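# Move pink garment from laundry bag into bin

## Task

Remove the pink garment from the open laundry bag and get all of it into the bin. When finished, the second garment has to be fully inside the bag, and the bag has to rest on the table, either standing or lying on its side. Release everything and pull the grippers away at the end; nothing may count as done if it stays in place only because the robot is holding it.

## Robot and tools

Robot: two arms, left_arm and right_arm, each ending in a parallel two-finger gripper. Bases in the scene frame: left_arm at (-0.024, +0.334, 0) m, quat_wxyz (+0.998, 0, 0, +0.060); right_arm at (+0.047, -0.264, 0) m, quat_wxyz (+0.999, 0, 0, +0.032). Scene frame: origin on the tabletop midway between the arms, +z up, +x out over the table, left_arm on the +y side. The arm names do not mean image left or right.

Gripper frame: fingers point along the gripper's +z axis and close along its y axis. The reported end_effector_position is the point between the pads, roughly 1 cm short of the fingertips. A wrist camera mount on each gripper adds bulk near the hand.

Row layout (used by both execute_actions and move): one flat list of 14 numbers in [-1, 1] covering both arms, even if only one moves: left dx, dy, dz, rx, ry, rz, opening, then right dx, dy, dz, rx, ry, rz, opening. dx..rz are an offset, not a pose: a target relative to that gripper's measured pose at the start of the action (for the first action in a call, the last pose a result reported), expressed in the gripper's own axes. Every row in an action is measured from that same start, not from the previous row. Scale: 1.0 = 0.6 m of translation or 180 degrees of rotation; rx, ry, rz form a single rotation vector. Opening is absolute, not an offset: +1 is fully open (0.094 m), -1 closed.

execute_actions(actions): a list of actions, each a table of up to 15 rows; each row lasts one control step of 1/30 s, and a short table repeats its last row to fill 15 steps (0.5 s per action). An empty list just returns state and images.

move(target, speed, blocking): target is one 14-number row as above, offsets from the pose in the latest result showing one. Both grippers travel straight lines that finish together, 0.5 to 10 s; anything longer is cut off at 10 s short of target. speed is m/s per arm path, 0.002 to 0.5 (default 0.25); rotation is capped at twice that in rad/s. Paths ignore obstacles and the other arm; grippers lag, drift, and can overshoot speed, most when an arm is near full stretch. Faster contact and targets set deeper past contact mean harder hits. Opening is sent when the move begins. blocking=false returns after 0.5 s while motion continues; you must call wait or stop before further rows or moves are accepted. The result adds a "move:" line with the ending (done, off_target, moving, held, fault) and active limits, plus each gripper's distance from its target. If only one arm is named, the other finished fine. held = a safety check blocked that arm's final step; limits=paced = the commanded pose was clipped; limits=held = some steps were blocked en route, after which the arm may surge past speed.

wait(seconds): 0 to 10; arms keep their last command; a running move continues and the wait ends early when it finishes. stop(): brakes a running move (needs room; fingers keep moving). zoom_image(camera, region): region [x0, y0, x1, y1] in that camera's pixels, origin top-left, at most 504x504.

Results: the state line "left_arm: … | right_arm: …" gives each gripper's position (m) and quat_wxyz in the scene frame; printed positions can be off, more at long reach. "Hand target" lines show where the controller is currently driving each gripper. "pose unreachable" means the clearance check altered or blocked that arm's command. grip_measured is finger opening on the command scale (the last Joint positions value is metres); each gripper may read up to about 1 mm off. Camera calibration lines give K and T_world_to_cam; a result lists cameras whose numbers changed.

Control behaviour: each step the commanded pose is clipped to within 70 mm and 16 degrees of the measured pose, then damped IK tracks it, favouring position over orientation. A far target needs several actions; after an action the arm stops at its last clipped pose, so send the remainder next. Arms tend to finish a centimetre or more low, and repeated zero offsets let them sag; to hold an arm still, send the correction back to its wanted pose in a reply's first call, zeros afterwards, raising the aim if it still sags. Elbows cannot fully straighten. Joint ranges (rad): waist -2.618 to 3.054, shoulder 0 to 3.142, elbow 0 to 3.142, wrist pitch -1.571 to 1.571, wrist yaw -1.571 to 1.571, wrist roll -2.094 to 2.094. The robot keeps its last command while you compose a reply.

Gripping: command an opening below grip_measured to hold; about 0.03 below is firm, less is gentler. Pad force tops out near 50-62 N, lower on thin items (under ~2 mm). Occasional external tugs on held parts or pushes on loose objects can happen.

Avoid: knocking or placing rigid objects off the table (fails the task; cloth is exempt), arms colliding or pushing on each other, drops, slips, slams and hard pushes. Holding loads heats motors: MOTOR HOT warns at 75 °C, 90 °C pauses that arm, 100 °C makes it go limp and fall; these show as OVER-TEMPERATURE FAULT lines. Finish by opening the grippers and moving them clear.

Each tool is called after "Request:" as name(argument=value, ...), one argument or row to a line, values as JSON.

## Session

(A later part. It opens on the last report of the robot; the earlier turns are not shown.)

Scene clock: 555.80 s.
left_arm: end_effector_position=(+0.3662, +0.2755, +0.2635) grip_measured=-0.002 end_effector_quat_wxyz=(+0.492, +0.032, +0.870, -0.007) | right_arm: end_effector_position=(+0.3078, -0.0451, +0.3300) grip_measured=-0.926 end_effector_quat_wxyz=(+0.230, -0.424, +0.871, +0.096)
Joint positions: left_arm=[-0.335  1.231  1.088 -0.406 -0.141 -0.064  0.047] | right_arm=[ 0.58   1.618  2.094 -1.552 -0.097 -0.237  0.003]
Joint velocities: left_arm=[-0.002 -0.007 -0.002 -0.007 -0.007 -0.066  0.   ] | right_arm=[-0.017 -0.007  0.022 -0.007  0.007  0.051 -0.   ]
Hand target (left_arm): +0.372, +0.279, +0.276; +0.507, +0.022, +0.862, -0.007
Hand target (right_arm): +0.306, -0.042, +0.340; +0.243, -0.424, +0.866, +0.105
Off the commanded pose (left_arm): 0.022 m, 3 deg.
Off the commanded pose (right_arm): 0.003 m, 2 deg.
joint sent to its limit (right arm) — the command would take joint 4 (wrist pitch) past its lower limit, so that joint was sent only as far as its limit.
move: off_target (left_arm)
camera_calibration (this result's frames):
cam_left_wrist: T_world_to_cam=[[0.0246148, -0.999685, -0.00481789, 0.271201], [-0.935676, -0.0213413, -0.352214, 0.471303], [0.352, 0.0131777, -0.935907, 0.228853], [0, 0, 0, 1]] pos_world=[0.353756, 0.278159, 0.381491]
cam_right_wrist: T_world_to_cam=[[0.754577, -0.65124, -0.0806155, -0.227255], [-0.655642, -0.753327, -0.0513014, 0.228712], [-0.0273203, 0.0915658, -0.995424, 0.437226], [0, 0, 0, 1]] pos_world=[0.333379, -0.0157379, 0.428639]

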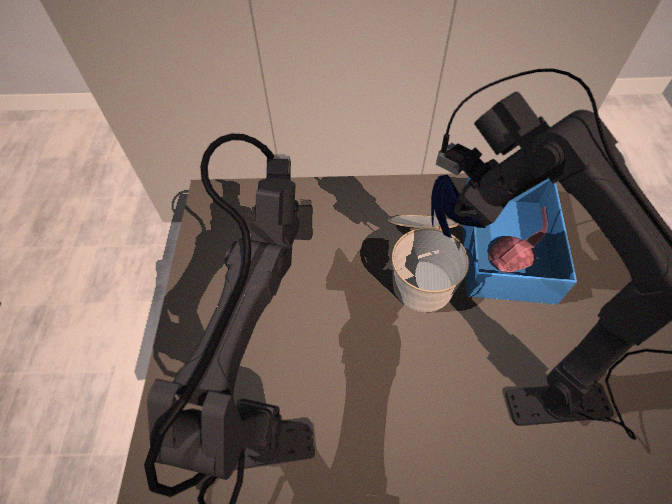

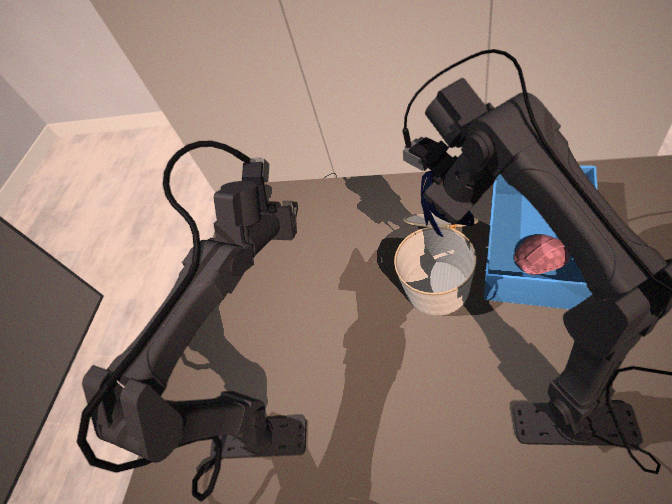

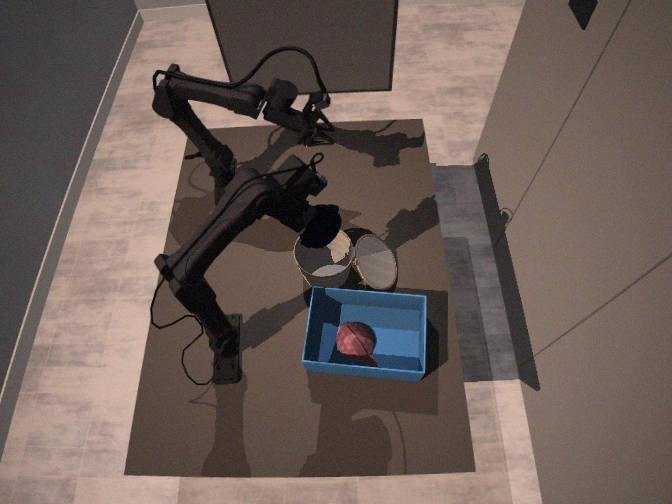

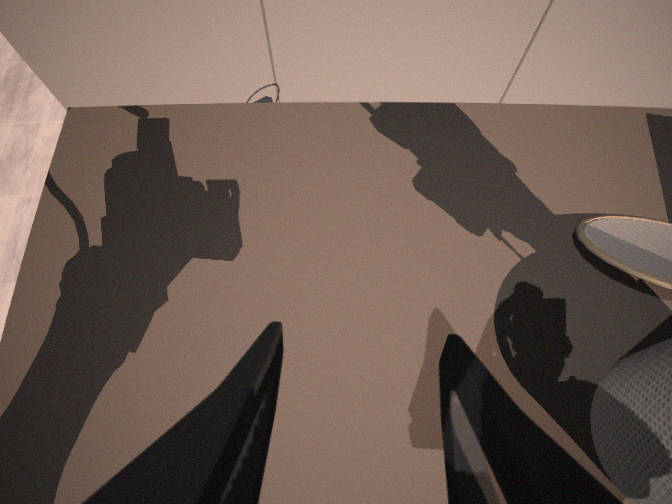

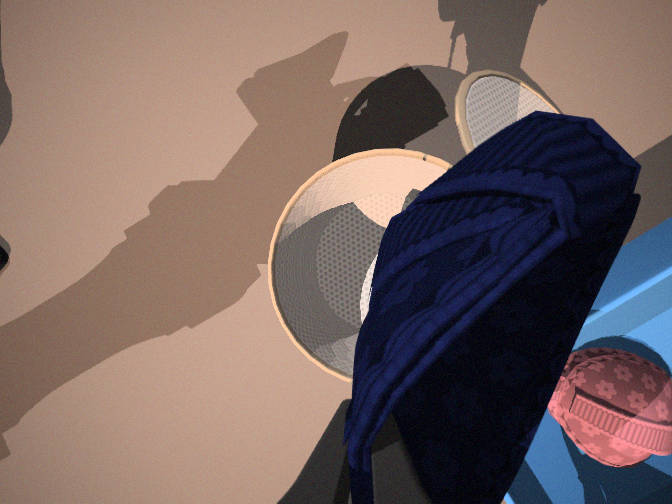

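Request:
move(
  target=[0,0,0,0,0,0,0,0.1,0.008,0.248,0,0.08,0,-0.94],
  speed=0.15,
)

Scene clock: 561.57 s.
left_arm: end_effector_position=(+0.3663, +0.2755, +0.2637) grip_measured=-0.002 end_effector_quat_wxyz=(+0.492, +0.032, +0.870, -0.007) | right_arm: end_effector_position=(+0.3122, -0.0347, +0.1652) grip_measured=-0.926 end_effector_quat_wxyz=(+0.101, -0.436, +0.894, +0.041)
Joint positions: left_arm=[-0.335  1.231  1.088 -0.405 -0.141 -0.064  0.047] | right_arm=[ 0.629  1.673  1.538 -1.221 -0.032 -0.21   0.003]
Joint velocities: left_arm=[ 0.002 -0.007 -0.012  0.007  0.007 -0.037  0.   ] | right_arm=[-0.007 -0.002 -0.017 -0.066 -0.022 -0.066  0.   ]
Hand target (left_arm): +0.366, +0.276, +0.263; +0.492, +0.032, +0.870, -0.007
Hand target (right_arm): +0.316, -0.029, +0.170; +0.119, -0.434, +0.892, +0.042
Off the commanded pose (left_arm): 0.000 m, 0 deg.
Off the commanded pose (right_arm): 0.010 m, 2 deg.
move: done
camera_calibration (this result's frames):
cam_left_wrist: T_world_to_cam=[[0.02462, -0.999687, -0.00454561, 0.271094], [-0.935282, -0.0214276, -0.353254, 0.471676], [0.353046, 0.0129486, -0.935516, 0.228605], [0, 0, 0, 1]] pos_world=[0.353767, 0.278156, 0.381718]
cam_right_wrist: T_world_to_cam=[[0.739933, -0.667906, -0.0800009, -0.233224], [-0.637747, -0.734356, 0.232379, 0.179154], [-0.213957, -0.120925, -0.96933, 0.318827], [0, 0, 0, 1]] pos_world=[0.35504, 0.0143455, 0.248759]

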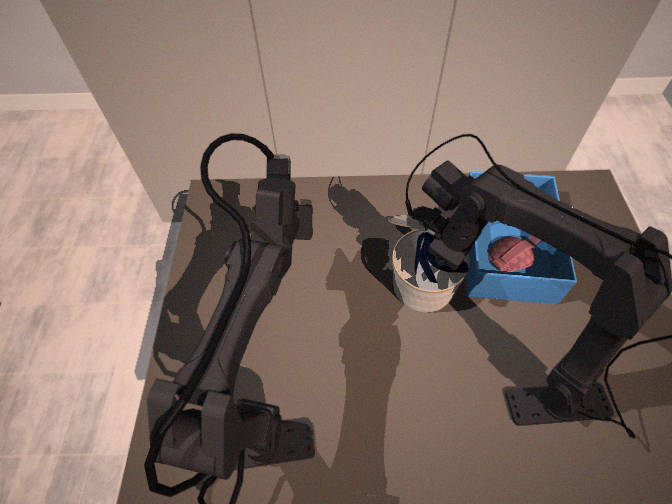

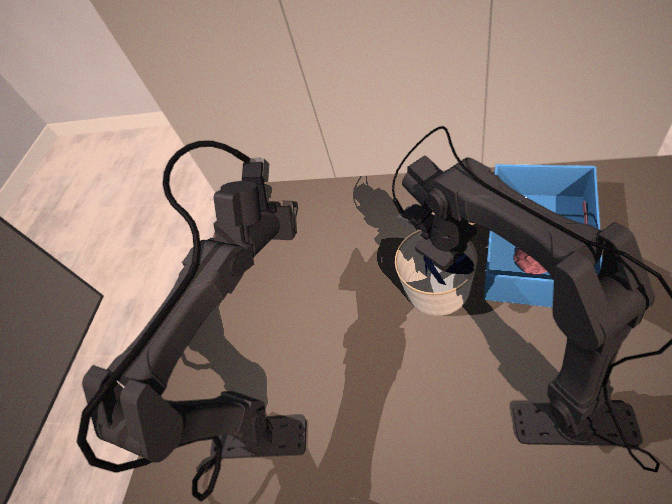

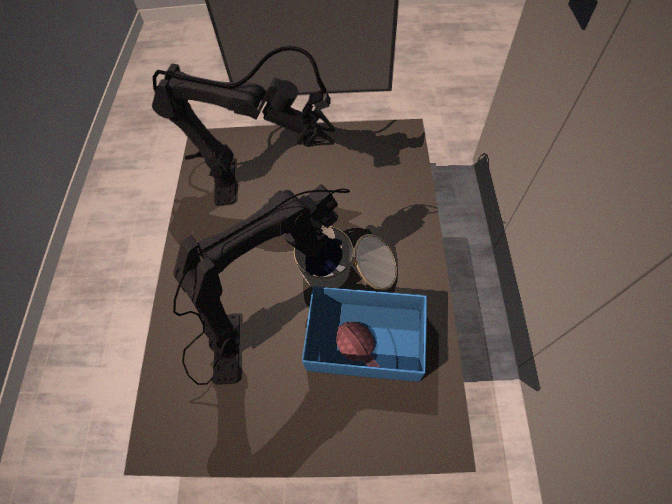

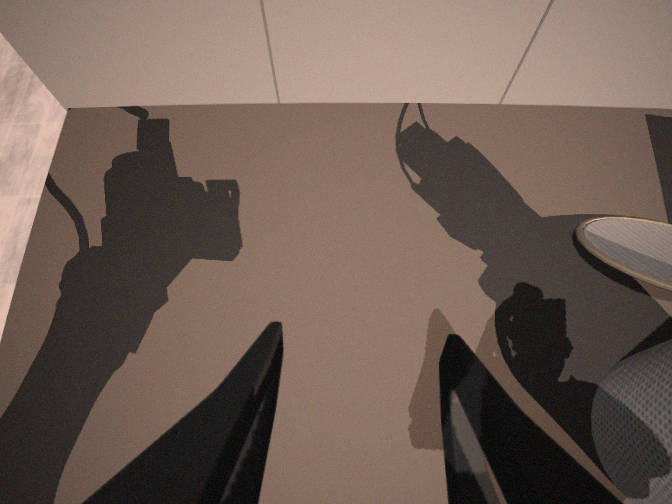

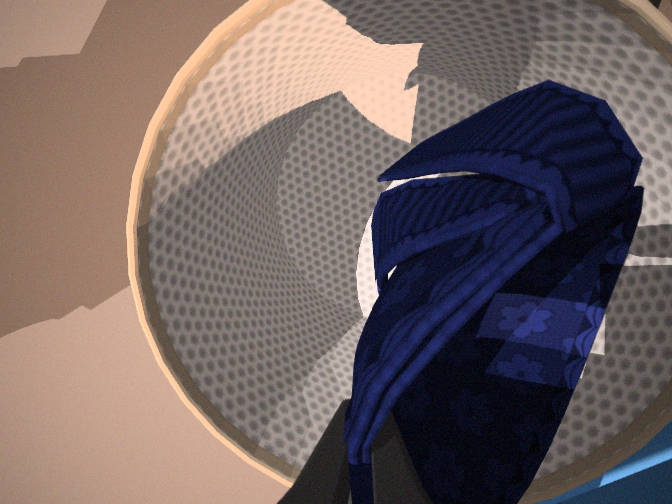

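Request:
move(
  target=[0,0,0,0,0,0,0,-0.04,0.02,0.125,0,0,0,-0.94],
  speed=0.12,
)

Request:
move(
  target=[0,0,0,0,0,0,0,0,0,0,0,0,0,-0.6],
)

Request:
move(
  target=[0,0,0,0,0,0,0,0,0,-0.25,0,-0.08,0,-0.6],
)

Request:
move(
  target=[0,0,0,0,0,0,0,0.2,0.1,-0.15,0,-0.08,0,-0.6],
)

Scene clock: 570.97 s.
left_arm: end_effector_position=(+0.3663, +0.2755, +0.2637) grip_measured=-0.002 end_effector_quat_wxyz=(+0.492, +0.032, +0.870, -0.007) | right_arm: end_effector_position=(+0.3228, -0.0014, +0.0938) grip_measured=-0.926 end_effector_quat_wxyz=(+0.086, -0.437, +0.894, +0.042)
Joint positions: left_arm=[-0.335  1.231  1.088 -0.405 -0.141 -0.064  0.047] | right_arm=[ 0.68   1.819  1.433 -0.996 -0.031 -0.163  0.003]
Joint velocities: left_arm=[ 0.002  0.007 -0.007 -0.066  0.007 -0.066 -0.001] | right_arm=[ 0.002  0.022 -0.002  0.007  0.007 -0.007 -0.   ]
Hand target (left_arm): +0.366, +0.275, +0.264; +0.492, +0.032, +0.870, -0.007
Hand target (right_arm): +0.326, +0.004, +0.096; +0.100, -0.435, +0.894, +0.043
Off the commanded pose (left_arm): 0.000 m, 0 deg.
Off the commanded pose (right_arm): 0.008 m, 2 deg.
move: done
camera_calibration (this result's frames):
cam_left_wrist: T_world_to_cam=[[0.02462, -0.999687, -0.00454561, 0.271094], [-0.935282, -0.0214276, -0.353254, 0.471676], [0.353046, 0.0129486, -0.935516, 0.228605], [0, 0, 0, 1]] pos_world=[0.353767, 0.278156, 0.381718]
cam_right_wrist: T_world_to_cam=[[0.740381, -0.665973, -0.0911953, -0.223565], [-0.628181, -0.733794, 0.258717, 0.221415], [-0.239217, -0.134262, -0.961639, 0.263389], [0, 0, 0, 1]] pos_world=[0.367619, 0.0489481, 0.175613]

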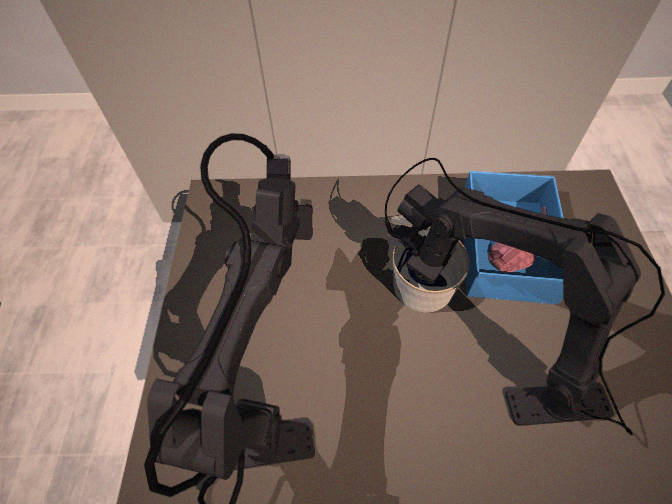

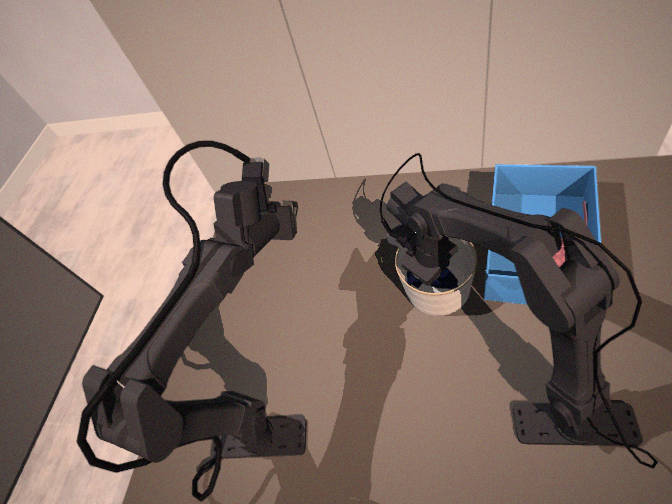

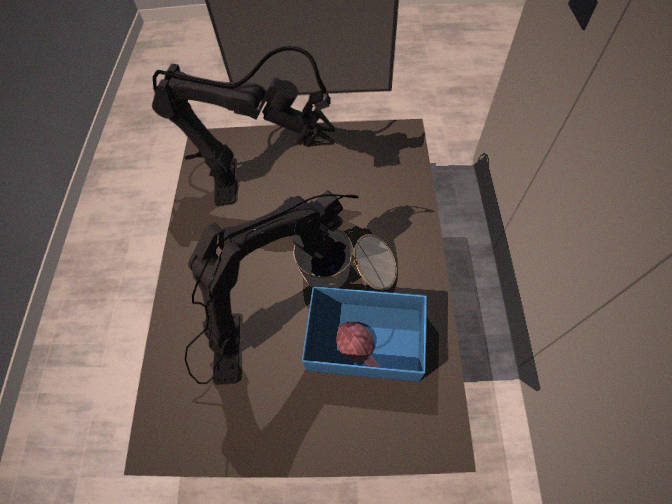

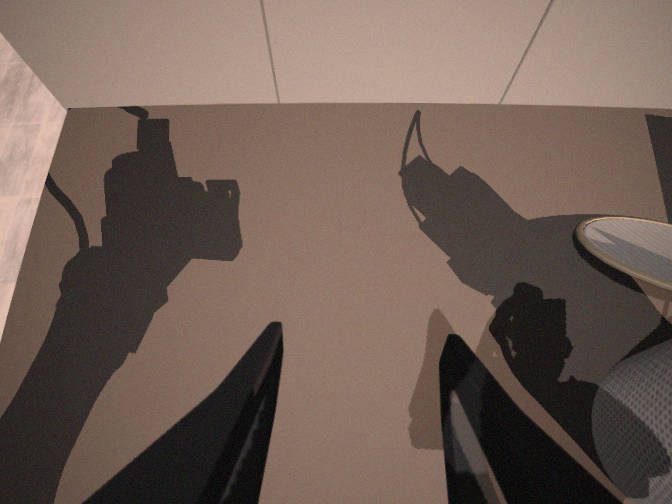

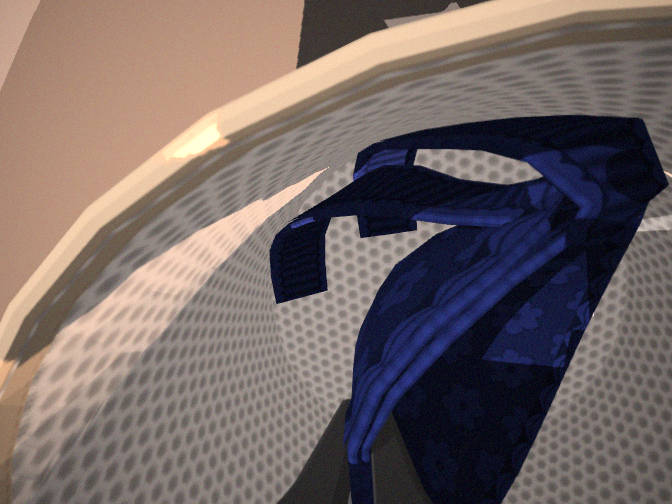

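Scene clock: 571.47 s.
left_arm: end_effector_position=(+0.3663, +0.2755, +0.2637) grip_measured=-0.002 end_effector_quat_wxyz=(+0.492, +0.032, +0.870, -0.007) | right_arm: end_effector_position=(+0.3228, -0.0013, +0.0938) grip_measured=-0.601 end_effector_quat_wxyz=(+0.086, -0.437, +0.894, +0.042)
Joint positions: left_arm=[-0.335  1.231  1.088 -0.405 -0.141 -0.064  0.047] | right_arm=[ 0.68   1.819  1.433 -0.996 -0.031 -0.163  0.019]
Joint velocities: left_arm=[-0.002 -0.007 -0.022  0.007 -0.037 -0.051  0.   ] | right_arm=[ 0.012  0.002 -0.002  0.051 -0.037 -0.022 -0.002]
Hand target (left_arm): +0.366, +0.275, +0.264; +0.492, +0.032, +0.870, -0.007
Hand target (right_arm): +0.323, -0.001, +0.094; +0.086, -0.437, +0.894, +0.042
Off the commanded pose (left_arm): 0.000 m, 0 deg.
Off the commanded pose (right_arm): 0.000 m, 0 deg.
move: done
camera_calibration (this result's frames):
cam_left_wrist: T_world_to_cam=[[0.02462, -0.999687, -0.00454561, 0.271094], [-0.935282, -0.0214276, -0.353254, 0.471676], [0.353046, 0.0129486, -0.935516, 0.228605], [0, 0, 0, 1]] pos_world=[0.353767, 0.278156, 0.381718]
cam_right_wrist: T_world_to_cam=[[0.740407, -0.665949, -0.0911595, -0.223584], [-0.628253, -0.733861, 0.258351, 0.221557], [-0.238947, -0.134014, -0.96174, 0.263354], [0, 0, 0, 1]] pos_world=[0.367665, 0.04899, 0.175657]

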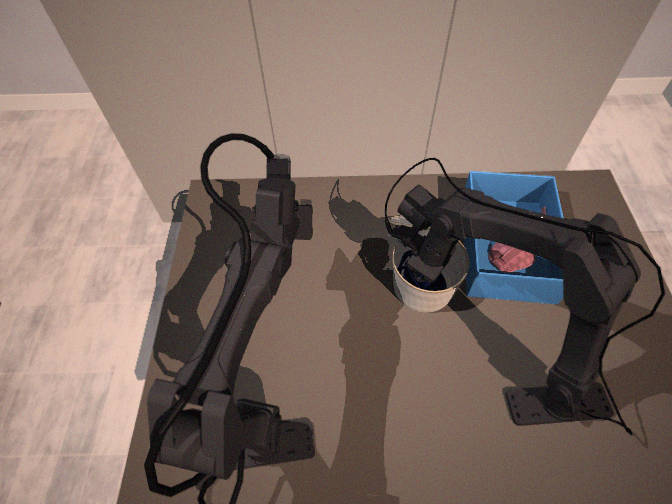

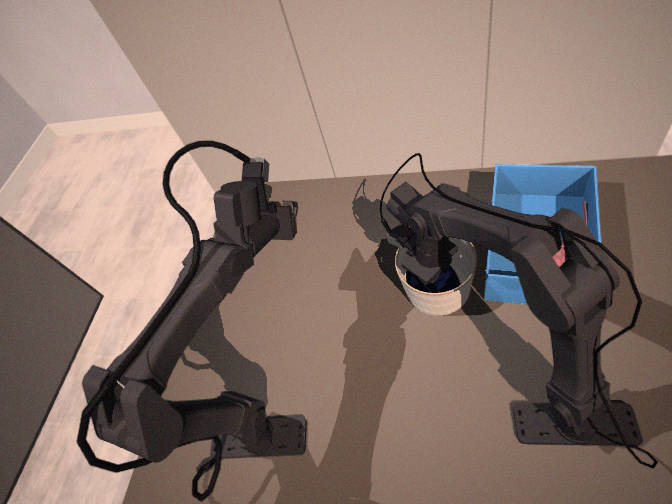

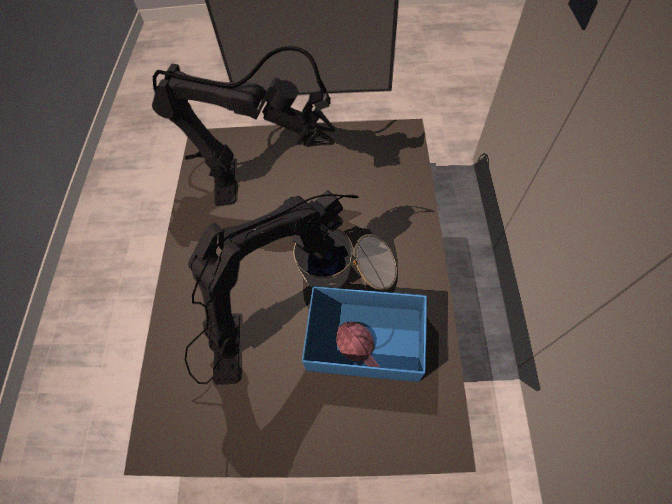

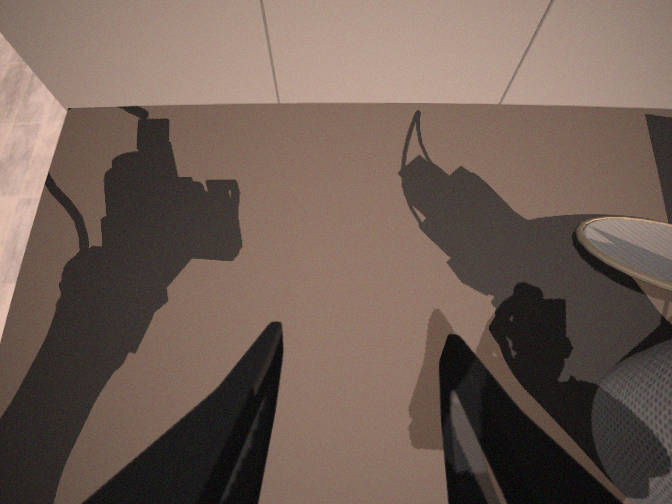

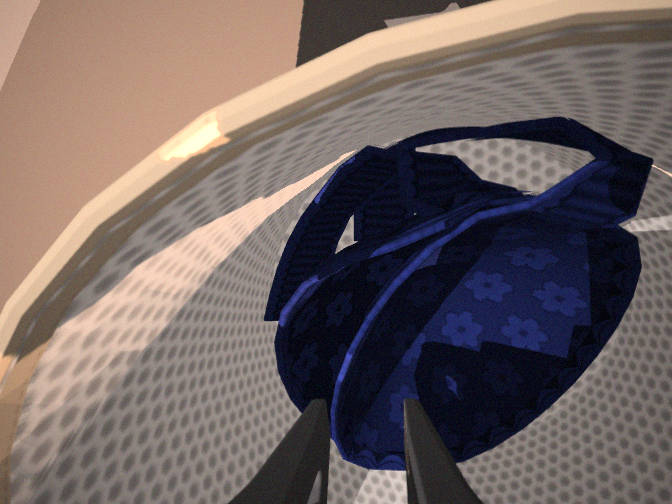

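Scene clock: 572.73 s.
left_arm: end_effector_position=(+0.3663, +0.2755, +0.2637) grip_measured=-0.002 end_effector_quat_wxyz=(+0.492, +0.032, +0.870, -0.007) | right_arm: end_effector_position=(+0.3077, -0.0235, +0.2306) grip_measured=-0.601 end_effector_quat_wxyz=(+0.184, -0.426, +0.881, +0.087)
Joint positions: left_arm=[-0.335  1.231  1.088 -0.405 -0.141 -0.064  0.047] | right_arm=[ 0.64   1.559  1.625 -1.234 -0.075 -0.181  0.019]
Joint velocities: left_arm=[ 0.002 -0.037 -0.012 -0.037  0.007 -0.022  0.001] | right_arm=[-0.002  0.002 -0.007  0.037  0.022  0.007 -0.001]
Hand target (left_arm): +0.366, +0.275, +0.264; +0.492, +0.032, +0.870, -0.007
Hand target (right_arm): +0.308, -0.024, +0.243; +0.197, -0.428, +0.877, +0.096
Off the commanded pose (left_arm): 0.000 m, 0 deg.
Off the commanded pose (right_arm): 0.011 m, 2 deg.
move: off_target (right_arm)
camera_calibration (this result's frames):
cam_left_wrist: T_world_to_cam=[[0.02462, -0.999687, -0.00454561, 0.271094], [-0.935282, -0.0214276, -0.353254, 0.471676], [0.353046, 0.0129486, -0.935516, 0.228605], [0, 0, 0, 1]] pos_world=[0.353767, 0.278156, 0.381718]
cam_right_wrist: T_world_to_cam=[[0.747494, -0.656293, -0.102622, -0.214051], [-0.655835, -0.753683, 0.0429187, 0.218119], [-0.105512, 0.0352214, -0.993794, 0.358592], [0, 0, 0, 1]] pos_world=[0.340888, 0.0112822, 0.325039]

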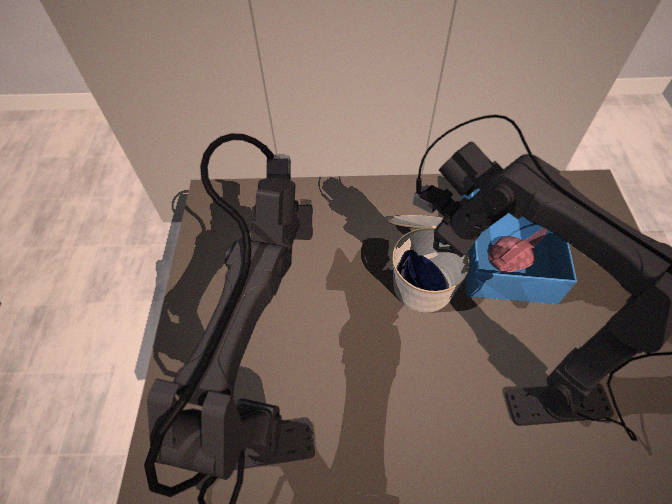

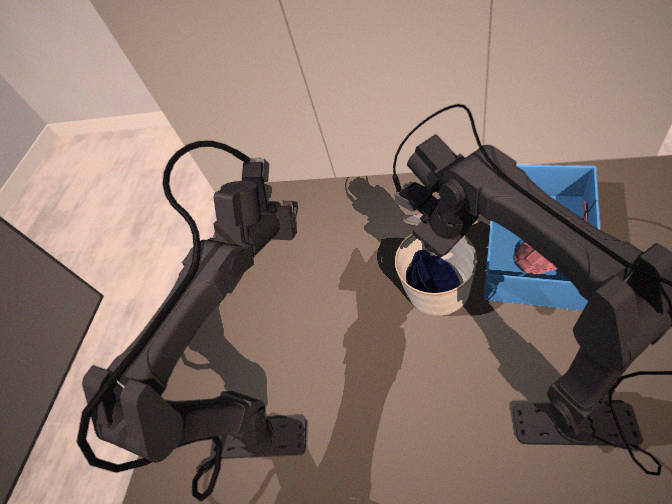

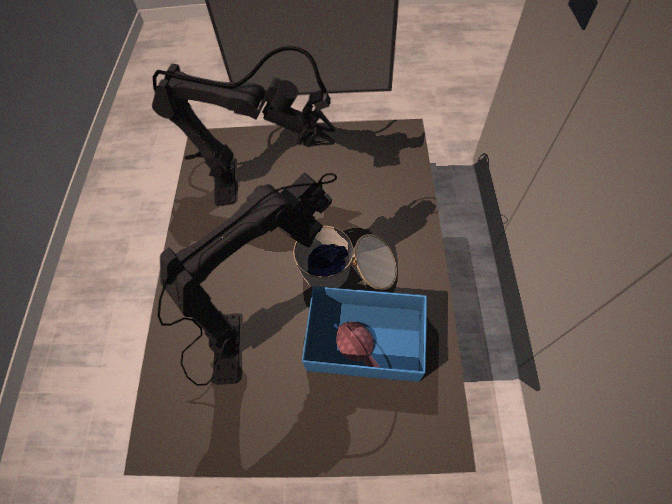

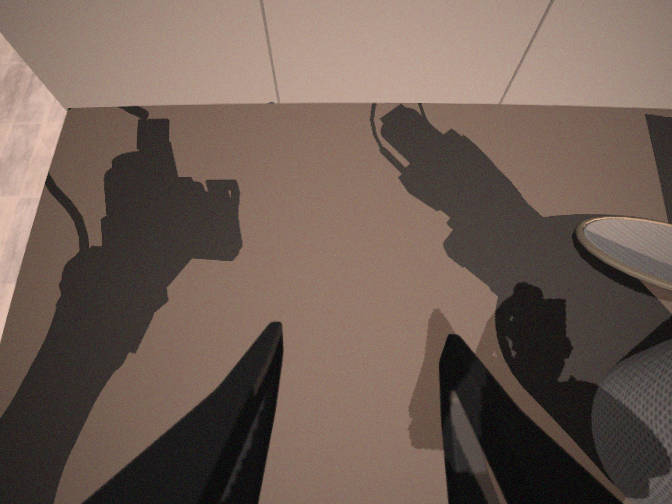

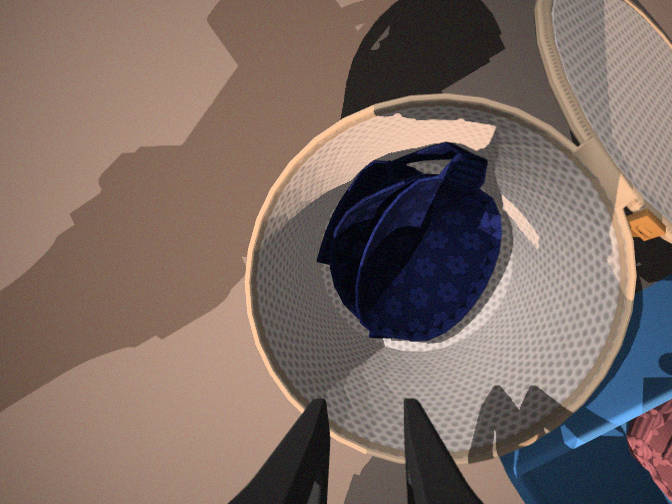

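Scene clock: 574.03 s.
left_arm: end_effector_position=(+0.3663, +0.2755, +0.2637) grip_measured=-0.002 end_effector_quat_wxyz=(+0.492, +0.032, +0.870, -0.007) | right_arm: end_effector_position=(+0.1716, -0.1000, +0.2739) grip_measured=-0.601 end_effector_quat_wxyz=(+0.293, -0.412, +0.850, +0.149)
Joint positions: left_arm=[-0.335  1.231  1.088 -0.405 -0.141 -0.064  0.047] | right_arm=[ 0.847  0.864  1.257 -1.294 -0.006  0.011  0.019]
Joint velocities: left_arm=[-0.012 -0.012 -0.007 -0.051  0.022 -0.095 -0.001] | right_arm=[ 0.007  0.002  0.002  0.022  0.051 -0.007 -0.001]
Hand target (left_arm): +0.366, +0.275, +0.264; +0.492, +0.032, +0.870, -0.007
Hand target (right_arm): +0.170, -0.102, +0.272; +0.292, -0.409, +0.852, +0.146
Off the commanded pose (left_arm): 0.000 m, 0 deg.
Off the commanded pose (right_arm): 0.009 m, 1 deg.
move: done
camera_calibration (this result's frames):
cam_left_wrist: T_world_to_cam=[[0.02462, -0.999687, -0.00454561, 0.271094], [-0.935282, -0.0214276, -0.353254, 0.471676], [0.353046, 0.0129486, -0.935516, 0.228605], [0, 0, 0, 1]] pos_world=[0.353767, 0.278156, 0.381718]
cam_right_wrist: T_world_to_cam=[[0.767544, -0.628567, -0.125618, -0.152447], [-0.639599, -0.738085, -0.214813, 0.138719], [0.0423081, 0.245224, -0.968543, 0.378734], [0, 0, 0, 1]] pos_world=[0.18971, -0.0863115, 0.377469]

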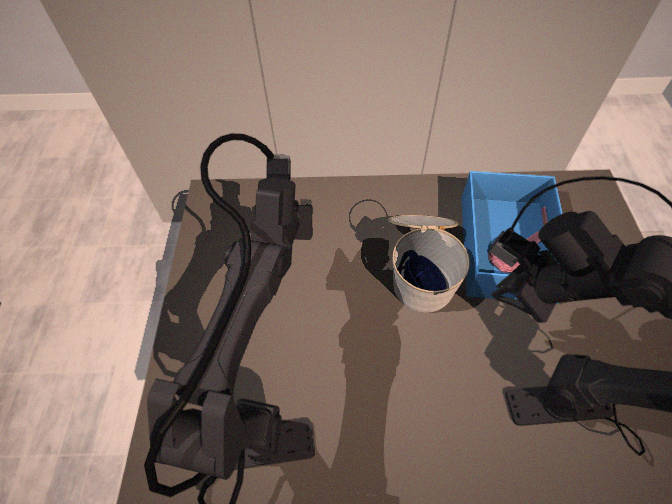

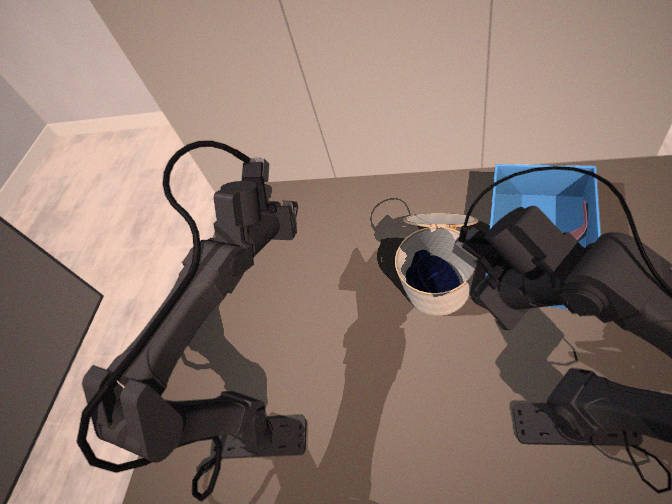

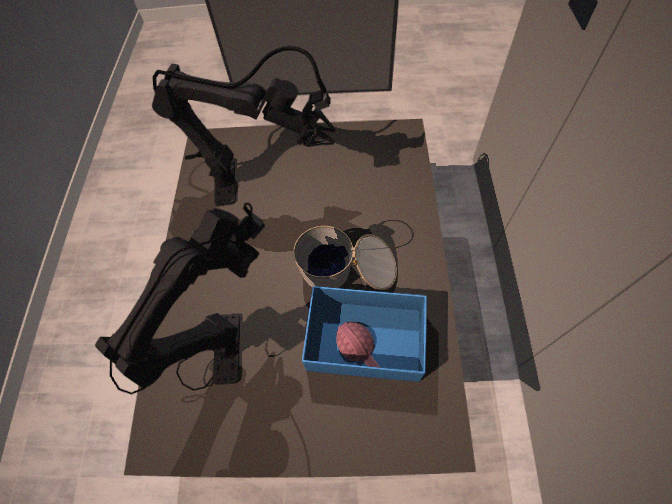

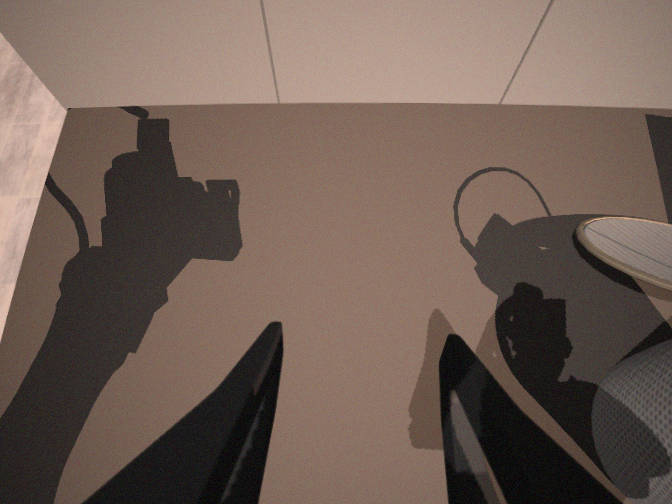

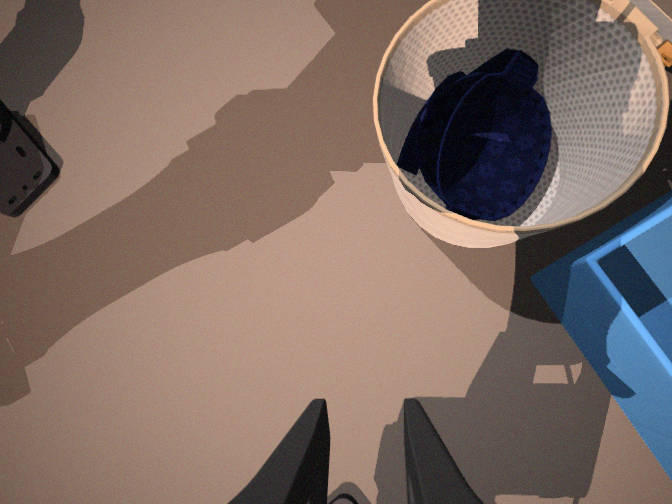

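Request:
finished_scene(
  scene=1,
)

The scene is finished: the task was done.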